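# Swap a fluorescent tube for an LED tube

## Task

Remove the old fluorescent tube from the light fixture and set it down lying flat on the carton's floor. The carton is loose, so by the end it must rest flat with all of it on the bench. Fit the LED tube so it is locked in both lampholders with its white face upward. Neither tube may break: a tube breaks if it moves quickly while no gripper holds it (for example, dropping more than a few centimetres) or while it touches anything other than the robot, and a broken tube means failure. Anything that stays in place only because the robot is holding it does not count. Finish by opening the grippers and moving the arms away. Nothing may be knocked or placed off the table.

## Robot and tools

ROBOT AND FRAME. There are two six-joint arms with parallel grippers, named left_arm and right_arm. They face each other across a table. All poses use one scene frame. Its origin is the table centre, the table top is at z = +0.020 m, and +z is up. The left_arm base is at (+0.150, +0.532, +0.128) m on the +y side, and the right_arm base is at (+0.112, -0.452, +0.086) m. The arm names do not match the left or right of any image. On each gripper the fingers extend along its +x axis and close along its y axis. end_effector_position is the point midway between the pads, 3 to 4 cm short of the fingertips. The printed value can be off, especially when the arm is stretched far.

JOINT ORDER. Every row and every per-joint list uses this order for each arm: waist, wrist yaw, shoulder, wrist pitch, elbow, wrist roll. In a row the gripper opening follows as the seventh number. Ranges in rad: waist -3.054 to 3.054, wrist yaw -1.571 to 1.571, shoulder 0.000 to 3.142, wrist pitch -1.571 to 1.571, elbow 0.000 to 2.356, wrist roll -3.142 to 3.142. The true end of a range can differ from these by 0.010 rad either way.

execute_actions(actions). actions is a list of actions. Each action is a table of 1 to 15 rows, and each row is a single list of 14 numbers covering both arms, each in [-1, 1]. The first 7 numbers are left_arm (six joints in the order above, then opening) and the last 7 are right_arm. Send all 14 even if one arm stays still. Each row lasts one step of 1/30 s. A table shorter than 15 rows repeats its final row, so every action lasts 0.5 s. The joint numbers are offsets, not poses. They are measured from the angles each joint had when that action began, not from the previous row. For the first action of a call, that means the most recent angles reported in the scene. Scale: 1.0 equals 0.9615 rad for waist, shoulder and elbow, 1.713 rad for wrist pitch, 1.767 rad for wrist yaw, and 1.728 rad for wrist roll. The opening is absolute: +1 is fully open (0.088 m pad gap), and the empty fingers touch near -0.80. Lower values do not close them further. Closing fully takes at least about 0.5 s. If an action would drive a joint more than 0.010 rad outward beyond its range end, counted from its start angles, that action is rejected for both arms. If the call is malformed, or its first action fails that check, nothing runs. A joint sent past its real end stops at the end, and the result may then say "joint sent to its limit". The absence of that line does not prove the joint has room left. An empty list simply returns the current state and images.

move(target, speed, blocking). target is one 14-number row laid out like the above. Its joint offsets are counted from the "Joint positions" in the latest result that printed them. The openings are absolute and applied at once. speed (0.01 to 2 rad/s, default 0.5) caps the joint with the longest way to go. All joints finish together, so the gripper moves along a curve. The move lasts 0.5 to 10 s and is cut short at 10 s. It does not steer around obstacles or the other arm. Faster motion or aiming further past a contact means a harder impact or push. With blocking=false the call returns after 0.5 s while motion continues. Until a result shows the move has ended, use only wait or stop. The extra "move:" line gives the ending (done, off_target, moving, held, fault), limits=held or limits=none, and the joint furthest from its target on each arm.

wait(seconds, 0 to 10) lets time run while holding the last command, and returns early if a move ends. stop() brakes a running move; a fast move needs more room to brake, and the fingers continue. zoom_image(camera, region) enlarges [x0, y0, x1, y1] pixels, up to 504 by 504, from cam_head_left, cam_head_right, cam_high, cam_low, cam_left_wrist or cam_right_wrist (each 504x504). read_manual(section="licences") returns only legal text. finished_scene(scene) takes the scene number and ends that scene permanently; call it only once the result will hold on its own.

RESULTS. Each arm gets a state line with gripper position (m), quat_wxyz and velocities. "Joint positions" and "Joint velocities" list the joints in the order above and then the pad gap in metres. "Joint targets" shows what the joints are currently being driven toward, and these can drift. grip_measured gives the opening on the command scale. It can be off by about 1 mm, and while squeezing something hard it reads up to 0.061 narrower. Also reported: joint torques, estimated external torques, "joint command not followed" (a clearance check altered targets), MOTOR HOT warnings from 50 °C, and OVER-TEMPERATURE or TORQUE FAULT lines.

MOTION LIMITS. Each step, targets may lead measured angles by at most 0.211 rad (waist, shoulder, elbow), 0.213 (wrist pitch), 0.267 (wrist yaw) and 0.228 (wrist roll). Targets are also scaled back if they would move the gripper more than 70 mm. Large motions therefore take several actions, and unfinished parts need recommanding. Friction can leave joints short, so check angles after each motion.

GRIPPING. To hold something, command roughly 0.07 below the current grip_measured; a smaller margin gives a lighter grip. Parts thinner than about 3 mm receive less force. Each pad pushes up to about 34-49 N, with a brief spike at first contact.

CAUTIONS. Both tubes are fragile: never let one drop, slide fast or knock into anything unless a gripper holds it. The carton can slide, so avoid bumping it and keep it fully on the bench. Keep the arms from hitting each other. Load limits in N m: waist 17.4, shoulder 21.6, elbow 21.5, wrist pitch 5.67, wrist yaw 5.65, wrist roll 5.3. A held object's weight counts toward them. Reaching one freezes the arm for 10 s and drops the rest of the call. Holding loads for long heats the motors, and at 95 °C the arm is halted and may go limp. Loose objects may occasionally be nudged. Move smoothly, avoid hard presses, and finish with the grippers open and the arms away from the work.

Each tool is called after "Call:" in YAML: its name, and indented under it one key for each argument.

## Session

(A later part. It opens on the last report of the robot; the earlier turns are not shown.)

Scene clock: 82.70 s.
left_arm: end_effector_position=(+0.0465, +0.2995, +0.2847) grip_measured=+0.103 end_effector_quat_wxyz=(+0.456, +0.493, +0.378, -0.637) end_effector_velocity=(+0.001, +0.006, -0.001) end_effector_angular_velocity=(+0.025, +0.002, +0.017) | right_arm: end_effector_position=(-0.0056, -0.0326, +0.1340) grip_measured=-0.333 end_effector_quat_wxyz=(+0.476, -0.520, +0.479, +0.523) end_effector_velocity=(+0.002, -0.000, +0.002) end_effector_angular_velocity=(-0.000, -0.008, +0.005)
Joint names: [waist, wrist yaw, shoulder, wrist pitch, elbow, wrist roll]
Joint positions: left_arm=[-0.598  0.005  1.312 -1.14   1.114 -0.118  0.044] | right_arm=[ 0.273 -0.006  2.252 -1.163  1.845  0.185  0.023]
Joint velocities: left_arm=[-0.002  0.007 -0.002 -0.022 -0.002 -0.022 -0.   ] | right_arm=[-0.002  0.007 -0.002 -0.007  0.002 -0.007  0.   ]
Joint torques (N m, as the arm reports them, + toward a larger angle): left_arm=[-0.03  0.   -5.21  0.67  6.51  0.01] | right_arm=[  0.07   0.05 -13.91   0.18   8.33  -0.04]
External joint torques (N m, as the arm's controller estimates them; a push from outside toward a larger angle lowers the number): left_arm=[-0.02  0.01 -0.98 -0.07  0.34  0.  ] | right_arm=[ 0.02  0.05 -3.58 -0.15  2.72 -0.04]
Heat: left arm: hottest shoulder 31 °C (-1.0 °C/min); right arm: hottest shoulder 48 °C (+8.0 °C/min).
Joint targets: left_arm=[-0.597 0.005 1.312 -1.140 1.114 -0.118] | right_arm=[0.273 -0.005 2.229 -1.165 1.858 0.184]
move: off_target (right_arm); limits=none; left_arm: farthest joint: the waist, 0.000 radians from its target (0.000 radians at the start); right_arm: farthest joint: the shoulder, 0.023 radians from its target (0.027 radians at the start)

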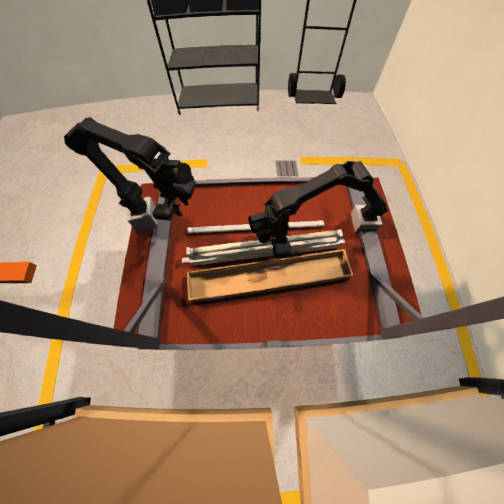

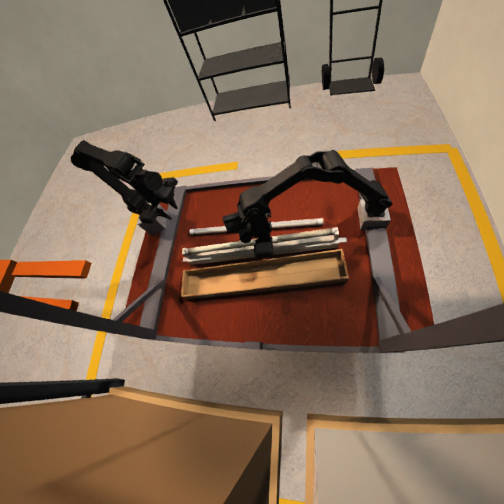

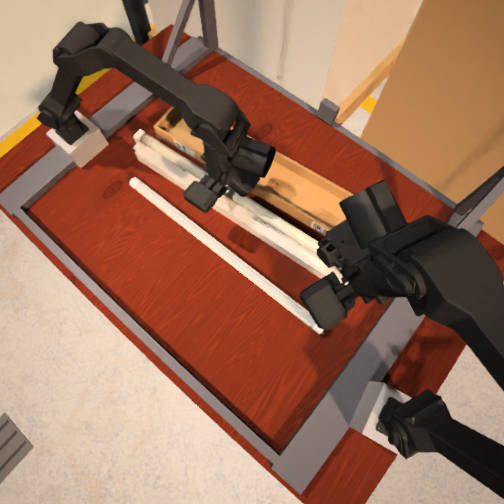

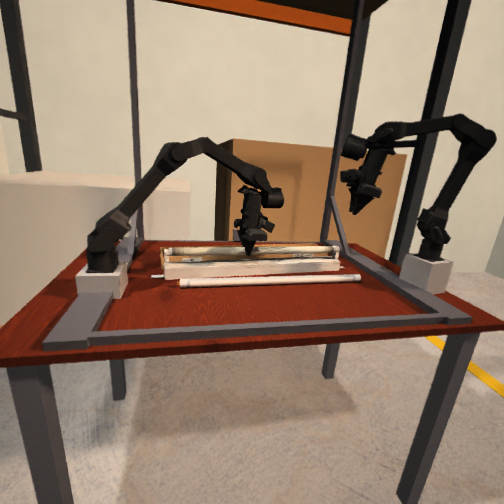

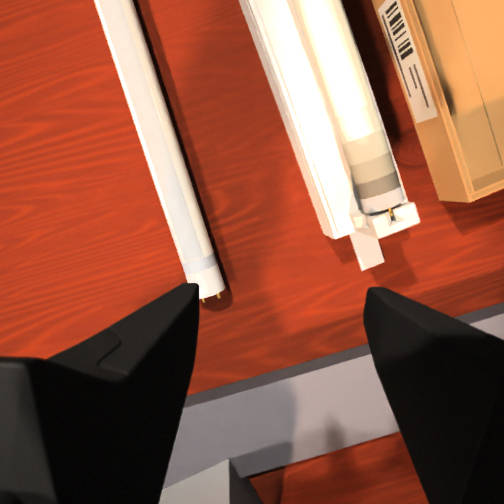

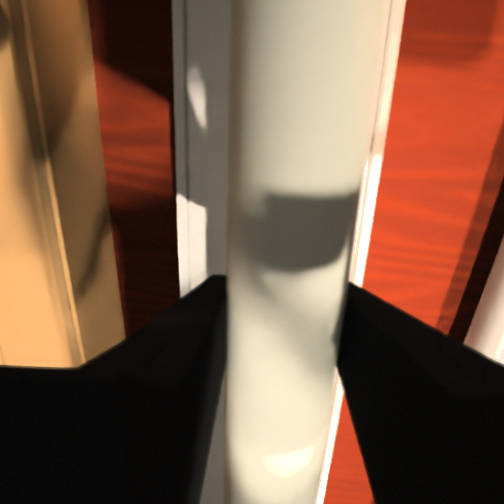

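Call:
move:
  target: [0,0,0,0,0,0,0.1,0,0,-0.05,-0.075,0.112,0,-0.42]
  speed: 0.07

Call:
move:
  target: [0,0,0,0,0,0,0.1,0.253,0,0.168,-0.039,0.238,0.125,-0.42]
  speed: 0.15

Scene clock: 92.63 s.
left_arm: end_effector_position=(+0.0465, +0.2995, +0.2847) grip_measured=+0.103 end_effector_quat_wxyz=(+0.456, +0.493, +0.378, -0.637) end_effector_velocity=(-0.002, +0.003, -0.001) end_effector_angular_velocity=(+0.009, +0.002, -0.016) | right_arm: end_effector_position=(-0.0047, -0.0359, +0.1685) grip_measured=-0.333 end_effector_quat_wxyz=(+0.475, -0.522, +0.481, +0.520) end_effector_velocity=(+0.001, -0.003, -0.001) end_effector_angular_velocity=(-0.014, +0.004, +0.005)
Joint names: [waist, wrist yaw, shoulder, wrist pitch, elbow, wrist roll]
Joint positions: left_arm=[-0.598  0.005  1.312 -1.14   1.114 -0.118  0.044] | right_arm=[ 0.273 -0.005  2.227 -1.29   1.941  0.185  0.023]
Joint velocities: left_arm=[-0.007  0.007 -0.002 -0.007 -0.002  0.007 -0.   ] | right_arm=[-0.002 -0.007 -0.002 -0.007 -0.007 -0.007 -0.   ]
Joint torques (N m, as the arm reports them, + toward a larger angle): left_arm=[-0.04  0.   -5.22  0.67  6.52  0.01] | right_arm=[  0.08   0.   -13.79   0.21   8.45   0.02]
External joint torques (N m, as the arm's controller estimates them; a push from outside toward a larger angle lowers the number): left_arm=[-0.01  0.01 -0.97 -0.08  0.32  0.  ] | right_arm=[ 0.09  0.   -3.67 -0.1   2.88  0.02]
Heat: left arm: hottest shoulder 31 °C (-1.0 °C/min); right arm: hottest shoulder 52 °C (+10.1 °C/min). Fold the right arm in close to its base before you think long.
Joint targets: left_arm=[-0.598 0.005 1.312 -1.140 1.114 -0.118] | right_arm=[0.273 -0.005 2.204 -1.292 1.953 0.185]
MOTOR HOT: a motor of the right arm reached 50 °C. Now the hottest motor of the right arm, the shoulder, reports 52 °C. The temperature limit of the motors' drives, at which the controller stops that arm, is 95 °C. To cool a motor, set the load down, stop pushing, or move to a pose that needs little force.
move: off_target (right_arm); limits=none; left_arm: farthest joint: the waist, 0.000 radians from its target (0.000 radians at the start); right_arm: farthest joint: the shoulder, 0.023 radians from its target (0.048 radians at the start)

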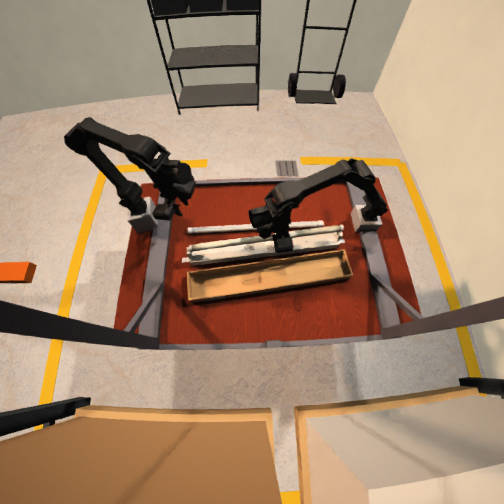

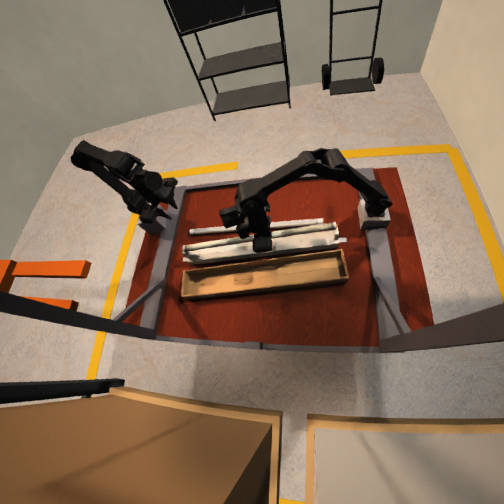

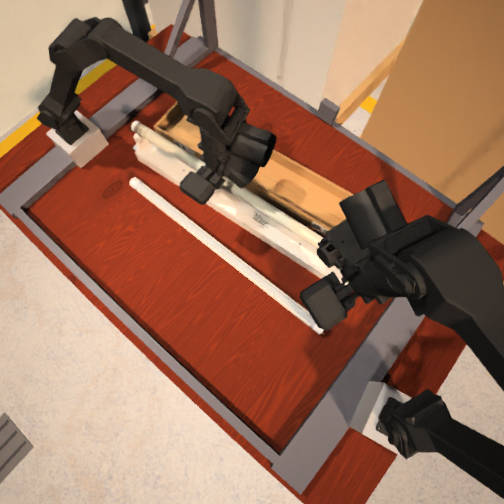

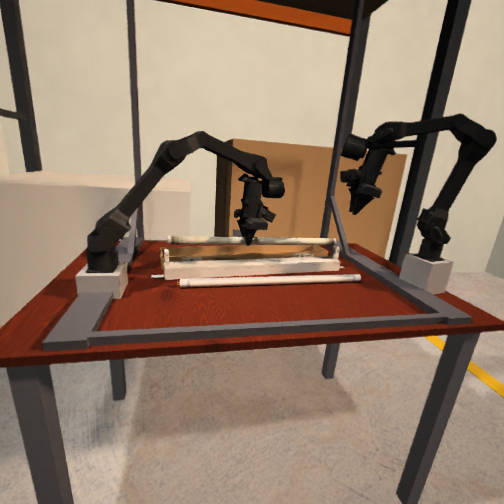

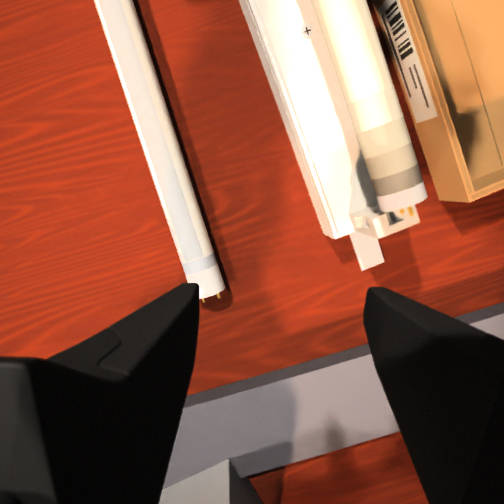

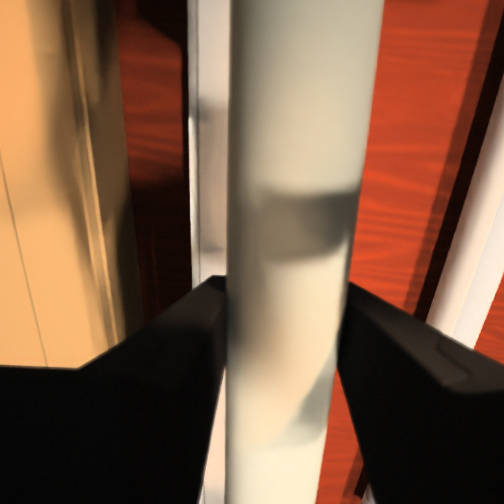

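Scene clock: 94.77 s.
left_arm: end_effector_position=(+0.0465, +0.2995, +0.2847) grip_measured=+0.103 end_effector_quat_wxyz=(+0.456, +0.493, +0.378, -0.637) end_effector_velocity=(-0.001, +0.003, -0.001) end_effector_angular_velocity=(+0.010, +0.005, +0.003) | right_arm: end_effector_position=(-0.1155, -0.0500, +0.1602) grip_measured=-0.333 end_effector_quat_wxyz=(+0.468, -0.528, +0.472, +0.528) end_effector_velocity=(-0.002, -0.006, -0.000) end_effector_angular_velocity=(-0.037, +0.021, -0.010)
Joint names: [waist, wrist yaw, shoulder, wrist pitch, elbow, wrist roll]
Joint positions: left_arm=[-0.598  0.005  1.312 -1.14   1.114 -0.118  0.044] | right_arm=[ 0.515 -0.005  2.373 -1.356  2.157  0.398  0.023]
Joint velocities: left_arm=[-0.002  0.007 -0.002 -0.007 -0.002 -0.007 -0.   ] | right_arm=[-0.002 -0.037  0.002 -0.022  0.002  0.007 -0.   ]
Joint torques (N m, as the arm reports them, + toward a larger angle): left_arm=[-0.04  0.   -5.21  0.67  6.52  0.01] | right_arm=[  0.2    0.02 -10.29   0.2    8.41   0.11]
External joint torques (N m, as the arm's controller estimates them; a push from outside toward a larger angle lowers the number): left_arm=[-0.02  0.01 -0.98 -0.06  0.37  0.  ] | right_arm=[ 0.09  0.02  0.67 -0.1   2.82  0.11]
Heat: left arm: hottest shoulder 31 °C (-1.0 °C/min); right arm: hottest shoulder 52 °C (+10.1 °C/min). Fold the right arm in close to its base before you think long.
Joint targets: left_arm=[-0.597 0.005 1.312 -1.140 1.114 -0.118] | right_arm=[0.516 -0.005 2.388 -1.357 2.169 0.401]
MOTOR HOT: still on. Now the hottest motor of the right arm, the shoulder, reports 52 °C; a drive's own limit is 95 °C.
move: off_target (right_arm); limits=none; left_arm: farthest joint: the waist, 0.000 radians from its target (0.000 radians at the start); right_arm: farthest joint: the shoulder, 0.015 radians from its target (0.162 radians at the start)

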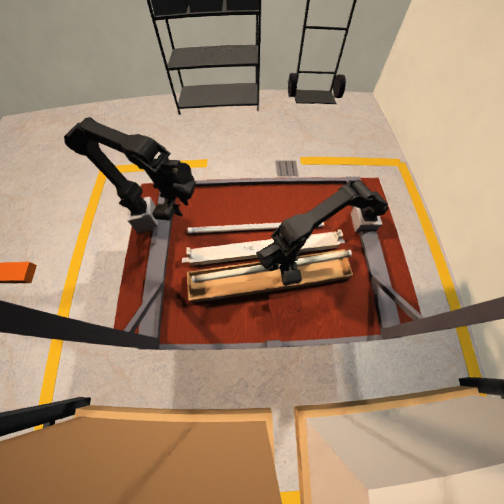

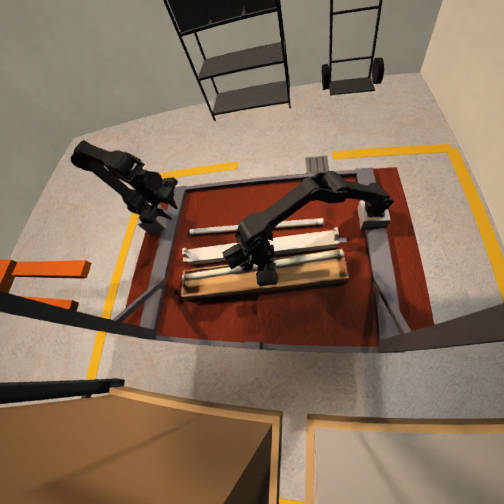

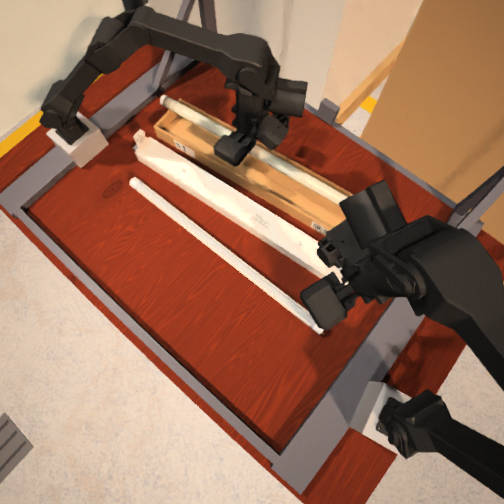

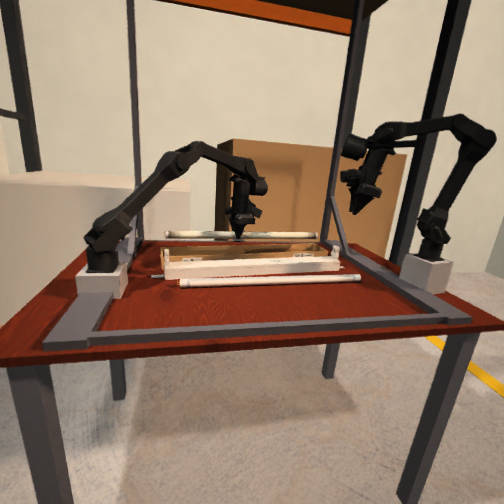

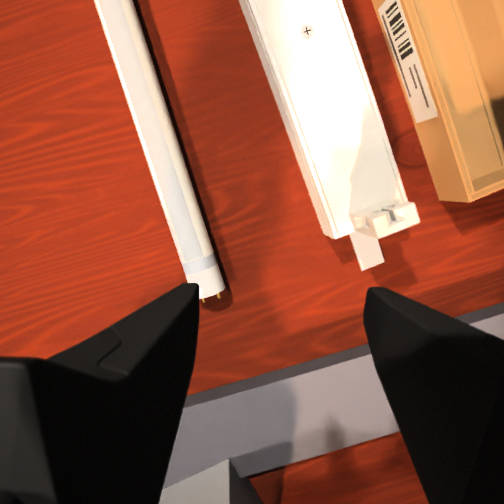

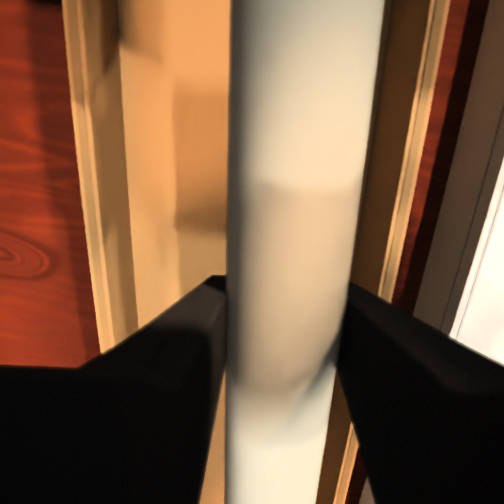

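Call:
move:
  target: [0,0,0,0,0,0,0.1,0.025,0,0.04,0.09,-0.145,0.013,-0.42]
  speed: 0.1

Call:
zoom_image:
  camera: "cam_head_left"
  region: [170,230,370,310]

Call:
zoom_image:
  camera: "cam_high"
  region: [140,80,240,160]

Scene clock: 101.20 s.
left_arm: end_effector_position=(+0.0465, +0.2995, +0.2847) grip_measured=+0.103 end_effector_quat_wxyz=(+0.456, +0.493, +0.378, -0.637) end_effector_velocity=(+0.003, +0.001, -0.001) end_effector_angular_velocity=(-0.001, -0.021, +0.010) | right_arm: end_effector_position=(-0.1243, -0.0537, +0.1161) grip_measured=-0.333 end_effector_quat_wxyz=(+0.467, -0.530, +0.472, +0.527) end_effector_velocity=(+0.001, +0.002, +0.000) end_effector_angular_velocity=(+0.010, -0.003, -0.010)
Joint names: [waist, wrist yaw, shoulder, wrist pitch, elbow, wrist roll]
Joint positions: left_arm=[-0.598  0.005  1.312 -1.14   1.114 -0.118  0.044] | right_arm=[ 0.536 -0.005  2.398 -1.204  2.024  0.417  0.023]
Joint velocities: left_arm=[-0.002 -0.022 -0.002 -0.007 -0.002 -0.007 -0.   ] | right_arm=[-0.002  0.007 -0.002  0.007 -0.002  0.007 -0.   ]
Joint torques (N m, as the arm reports them, + toward a larger angle): left_arm=[-0.05  0.   -5.22  0.66  6.52  0.01] | right_arm=[  0.25   0.08 -10.54   0.39   5.92   0.12]
External joint torques (N m, as the arm's controller estimates them; a push from outside toward a larger angle lowers the number): left_arm=[-0.05  0.02 -1.   -0.09  0.33  0.  ] | right_arm=[0.27 0.06 0.56 0.07 0.3  0.12]
Heat: left arm: hottest shoulder 31 °C (-1.0 °C/min); right arm: hottest shoulder 52 °C (+9.0 °C/min). Fold the right arm in close to its base before you think long.
Joint targets: left_arm=[-0.598 0.005 1.312 -1.140 1.114 -0.118] | right_arm=[0.539 -0.005 2.411 -1.202 2.017 0.420]
MOTOR HOT: still on. Now the hottest motor of the right arm, the shoulder, reports 52 °C; a drive's own limit is 95 °C.
move: off_target (right_arm); limits=none; left_arm: farthest joint: the waist, 0.000 radians from its target (0.000 radians at the start); right_arm: farthest joint: the shoulder, 0.014 radians from its target (0.038 radians at the start)

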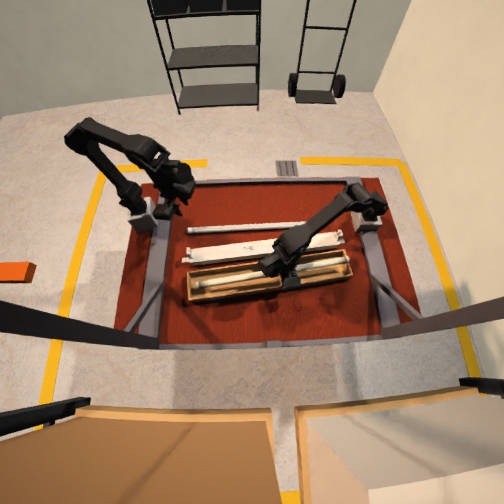

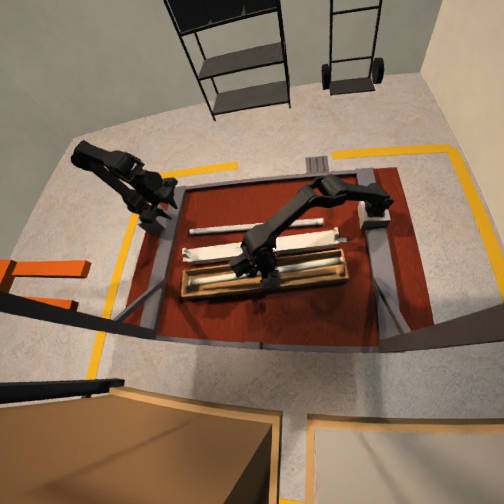

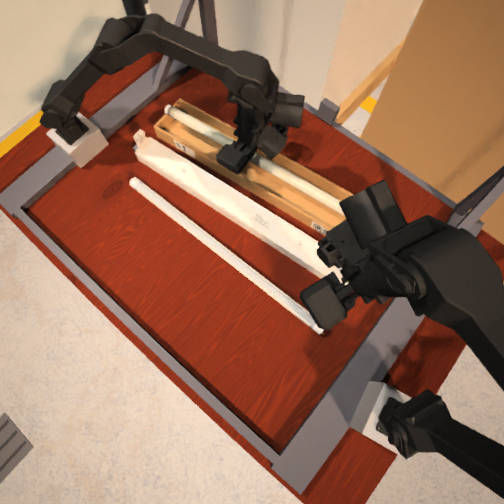

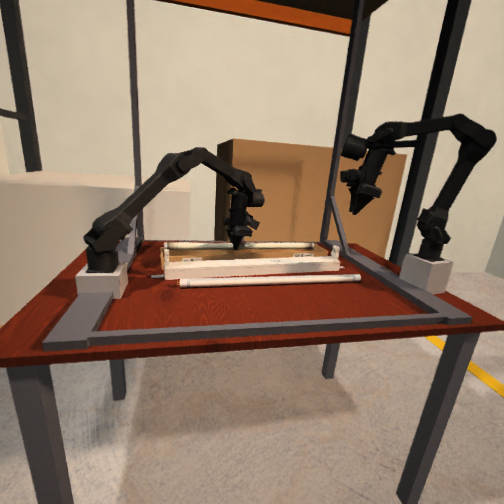

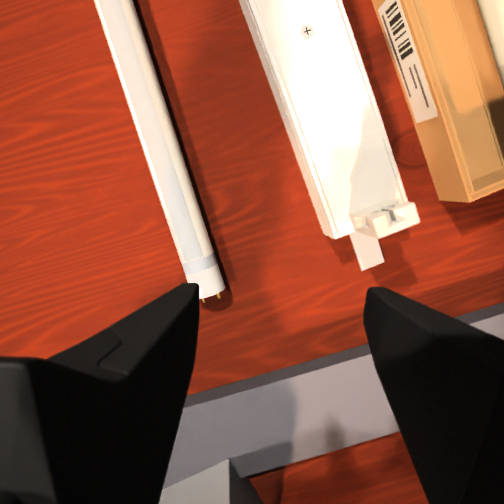

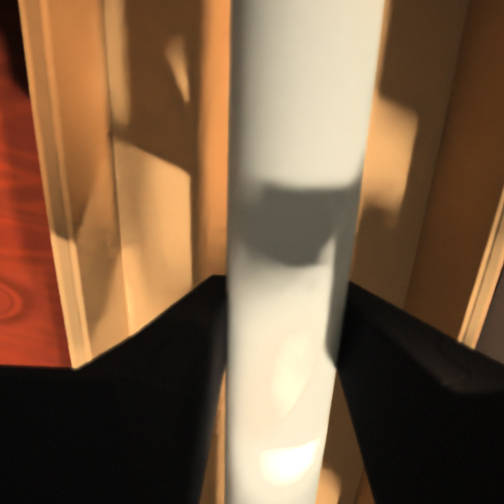

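Region (170, 230, 370, 310) of cam_head_left's 504x504 image, scaled by 2.520, with more detail than that image has; it fills the top 202 rows of this view, and the rest is white.

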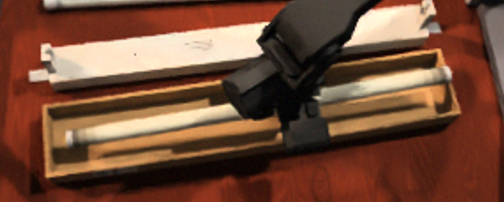

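Region (140, 80, 240, 160) of cam_high's 504x504 image, scaled by 5.040, with more detail than that image has; it fills the top 403 rows of this view, and the rest is white.

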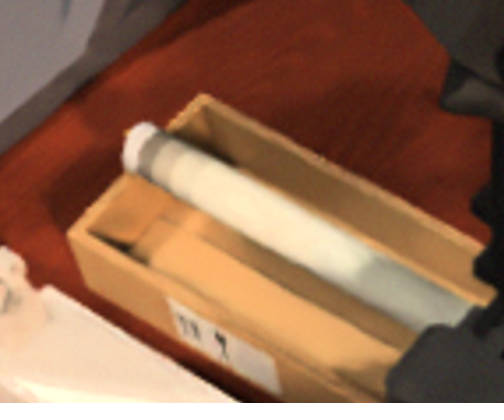

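Call:
move:
  target: [0,0,0,0,0,0,0.1,-0.025,0,0.094,-0.03,0.153,-0.012,-0.42]
  speed: 0.1

Call:
move:
  target: [0,0,0,0,0,0,0.1,0,0,0.027,0.04,-0.062,0,-0.42]
  speed: 0.05

Call:
zoom_image:
  camera: "cam_head_left"
  region: [170,230,370,310]

Call:
zoom_image:
  camera: "cam_high"
  region: [140,80,240,160]

Scene clock: 110.90 s.
left_arm: end_effector_position=(+0.0465, +0.2995, +0.2847) grip_measured=+0.103 end_effector_quat_wxyz=(+0.456, +0.493, +0.378, -0.637) end_effector_velocity=(-0.001, -0.001, +0.000) end_effector_angular_velocity=(-0.005, +0.008, -0.006) | right_arm: end_effector_position=(-0.1241, -0.0346, +0.1158) grip_measured=-0.333 end_effector_quat_wxyz=(+0.469, -0.526, +0.472, +0.529) end_effector_velocity=(-0.001, -0.002, +0.002) end_effector_angular_velocity=(-0.013, +0.018, -0.010)
Joint names: [waist, wrist yaw, shoulder, wrist pitch, elbow, wrist roll]
Joint positions: left_arm=[-0.598  0.005  1.312 -1.14   1.114 -0.118  0.044] | right_arm=[ 0.515 -0.005  2.473 -1.254  2.158  0.399  0.023]
Joint velocities: left_arm=[ 0.002  0.007 -0.002  0.007 -0.002  0.007 -0.   ] | right_arm=[-0.002 -0.022 -0.002 -0.007  0.002  0.007 -0.   ]
Joint torques (N m, as the arm reports them, + toward a larger angle): left_arm=[-0.05  0.   -5.23  0.66  6.51  0.  ] | right_arm=[ -0.29   0.01 -10.71   0.2    8.49  -0.07]
External joint torques (N m, as the arm's controller estimates them; a push from outside toward a larger angle lowers the number): left_arm=[-0.06  0.02 -1.   -0.09  0.32  0.  ] | right_arm=[-0.3   0.    0.79 -0.14  2.84 -0.07]
Heat: left arm: hottest shoulder 31 °C (+0.0 °C/min); right arm: hottest shoulder 52 °C (+8.1 °C/min). Fold the right arm in close to its base before you think long.
Joint targets: left_arm=[-0.598 0.005 1.312 -1.140 1.114 -0.118] | right_arm=[0.512 -0.005 2.488 -1.255 2.171 0.396]
MOTOR HOT: still on. Now the hottest motor of the right arm, the shoulder, reports 52 °C; a drive's own limit is 95 °C.
move: off_target (right_arm); limits=none; left_arm: farthest joint: the waist, 0.000 radians from its target (0.000 radians at the start); right_arm: farthest joint: the shoulder, 0.016 radians from its target (0.091 radians at the start)

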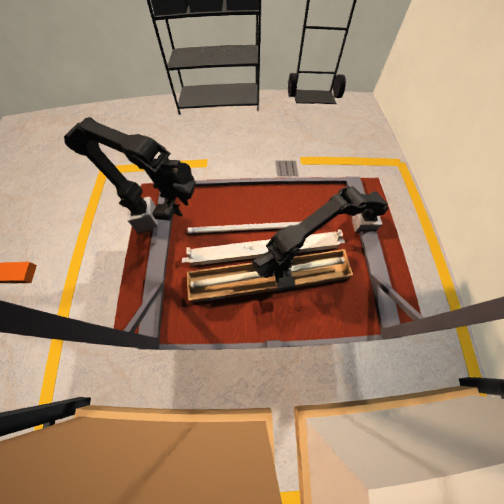

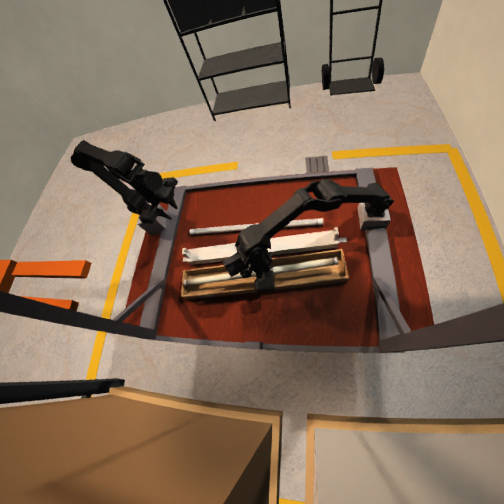

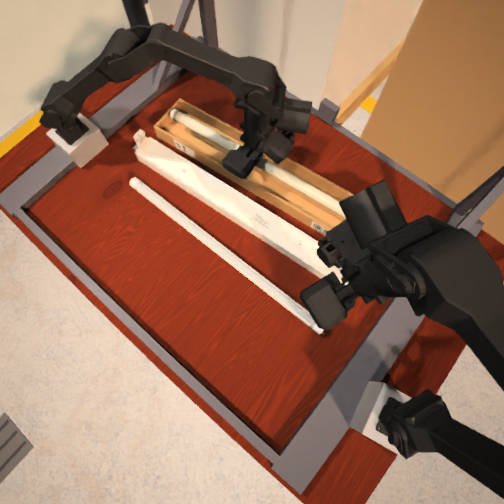

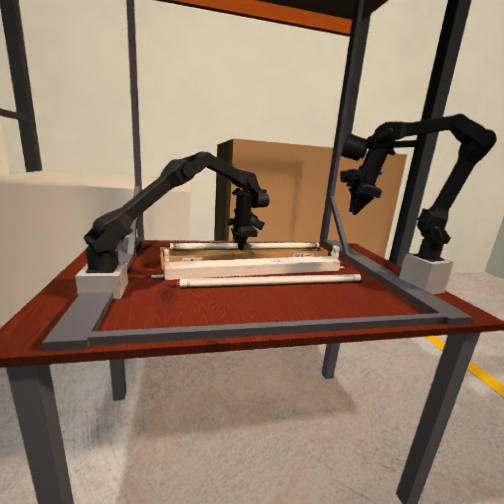

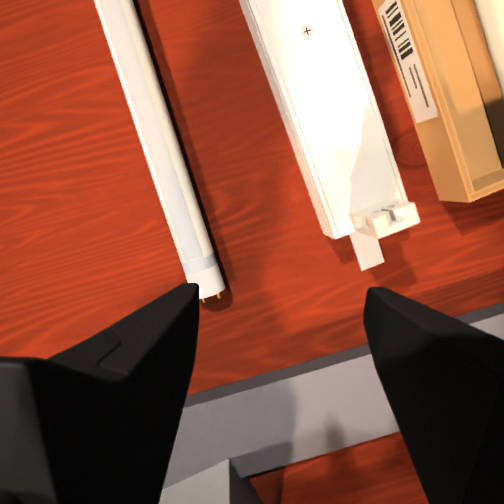

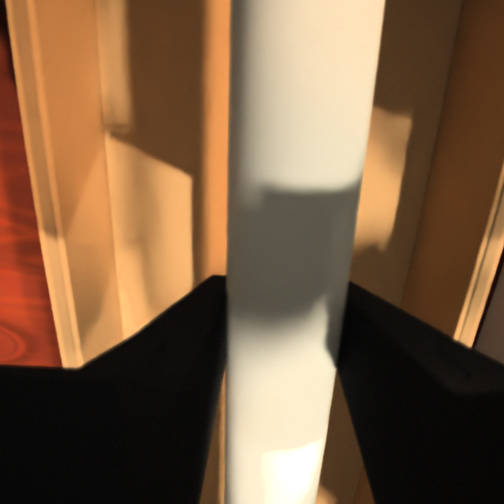

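Scene clock: 112.63 s.
left_arm: end_effector_position=(+0.0465, +0.2995, +0.2847) grip_measured=+0.103 end_effector_quat_wxyz=(+0.456, +0.493, +0.378, -0.637) end_effector_velocity=(+0.003, +0.005, -0.001) end_effector_angular_velocity=(+0.016, -0.017, -0.008) | right_arm: end_effector_position=(-0.1244, -0.0341, +0.0974) grip_measured=-0.333 end_effector_quat_wxyz=(+0.469, -0.526, +0.472, +0.530) end_effector_velocity=(+0.001, -0.002, -0.002) end_effector_angular_velocity=(-0.021, +0.013, -0.015)
Joint names: [waist, wrist yaw, shoulder, wrist pitch, elbow, wrist roll]
Joint positions: left_arm=[-0.598  0.005  1.312 -1.14   1.114 -0.118  0.044] | right_arm=[ 0.515 -0.005  2.484 -1.188  2.106  0.399  0.023]
Joint velocities: left_arm=[-0.002 -0.007 -0.002 -0.022 -0.002  0.007  0.   ] | right_arm=[-0.007 -0.022  0.002 -0.007 -0.002  0.007 -0.   ]
Joint torques (N m, as the arm reports them, + toward a larger angle): left_arm=[-0.04  0.   -5.22  0.67  6.51  0.01] | right_arm=[  0.08   0.06 -10.8    0.42   5.96   0.01]
External joint torques (N m, as the arm's controller estimates them; a push from outside toward a larger angle lowers the number): left_arm=[-0.04  0.02 -0.96 -0.06  0.35  0.  ] | right_arm=[0.15 0.05 0.64 0.1  0.41 0.01]
Heat: left arm: hottest shoulder 31 °C (+0.0 °C/min); right arm: hottest shoulder 52 °C (+7.0 °C/min). Fold the right arm in close to its base before you think long.
Joint targets: left_arm=[-0.597 0.005 1.312 -1.140 1.114 -0.118] | right_arm=[0.515 -0.005 2.499 -1.186 2.099 0.399]
MOTOR HOT: still on. Now the hottest motor of the right arm, the shoulder, reports 52 °C; a drive's own limit is 95 °C.
move: off_target (right_arm); limits=none; left_arm: farthest joint: the waist, 0.000 radians from its target (0.000 radians at the start); right_arm: farthest joint: the shoulder, 0.015 radians from its target (0.026 radians at the start)

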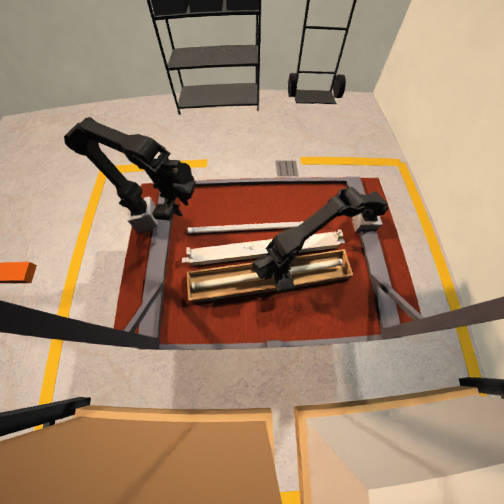

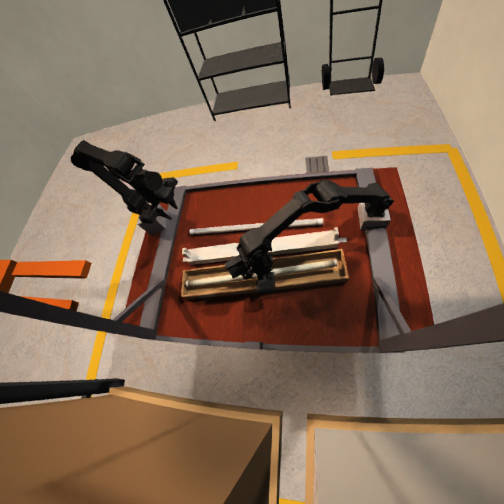

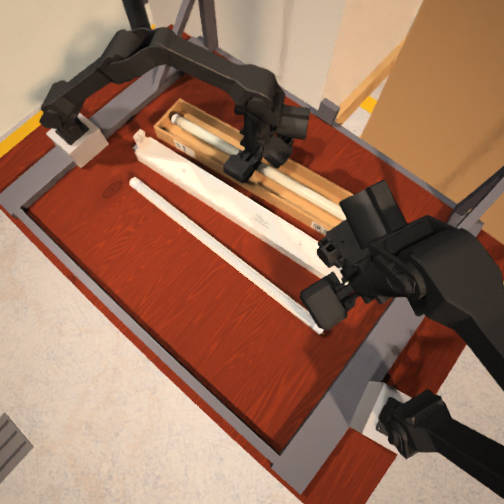

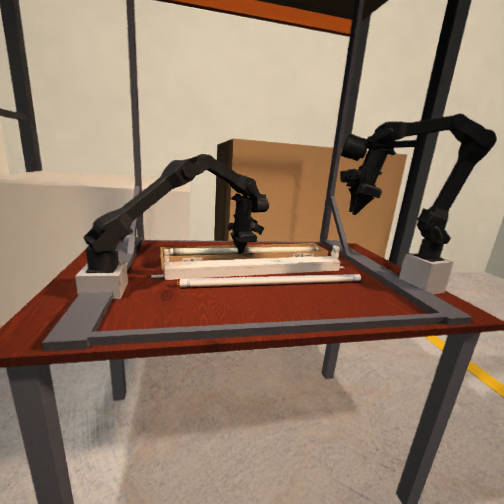

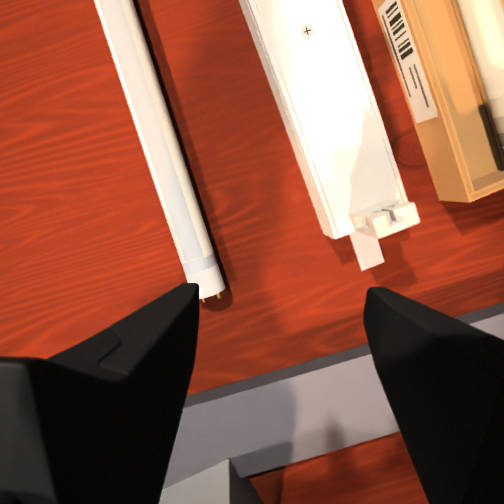

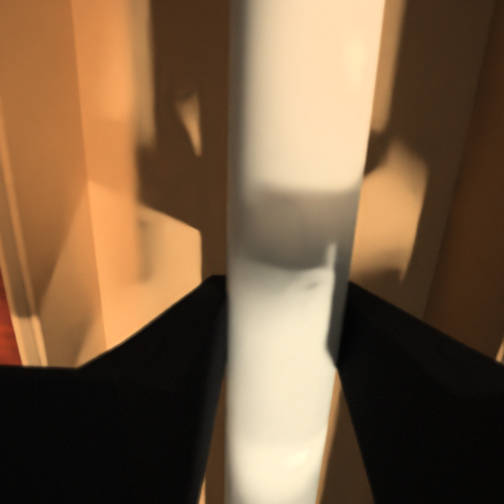

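Region (170, 230, 370, 310) of cam_head_left's 504x504 image, scaled by 2.520, with more detail than that image has; it fills the top 202 rows of this view, and the rest is white.

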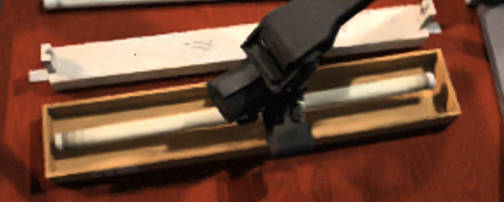

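Region (140, 80, 240, 160) of cam_high's 504x504 image, scaled by 5.040, with more detail than that image has; it fills the top 403 rows of this view, and the rest is white.

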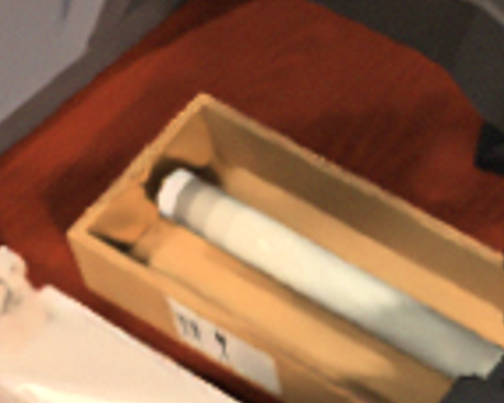

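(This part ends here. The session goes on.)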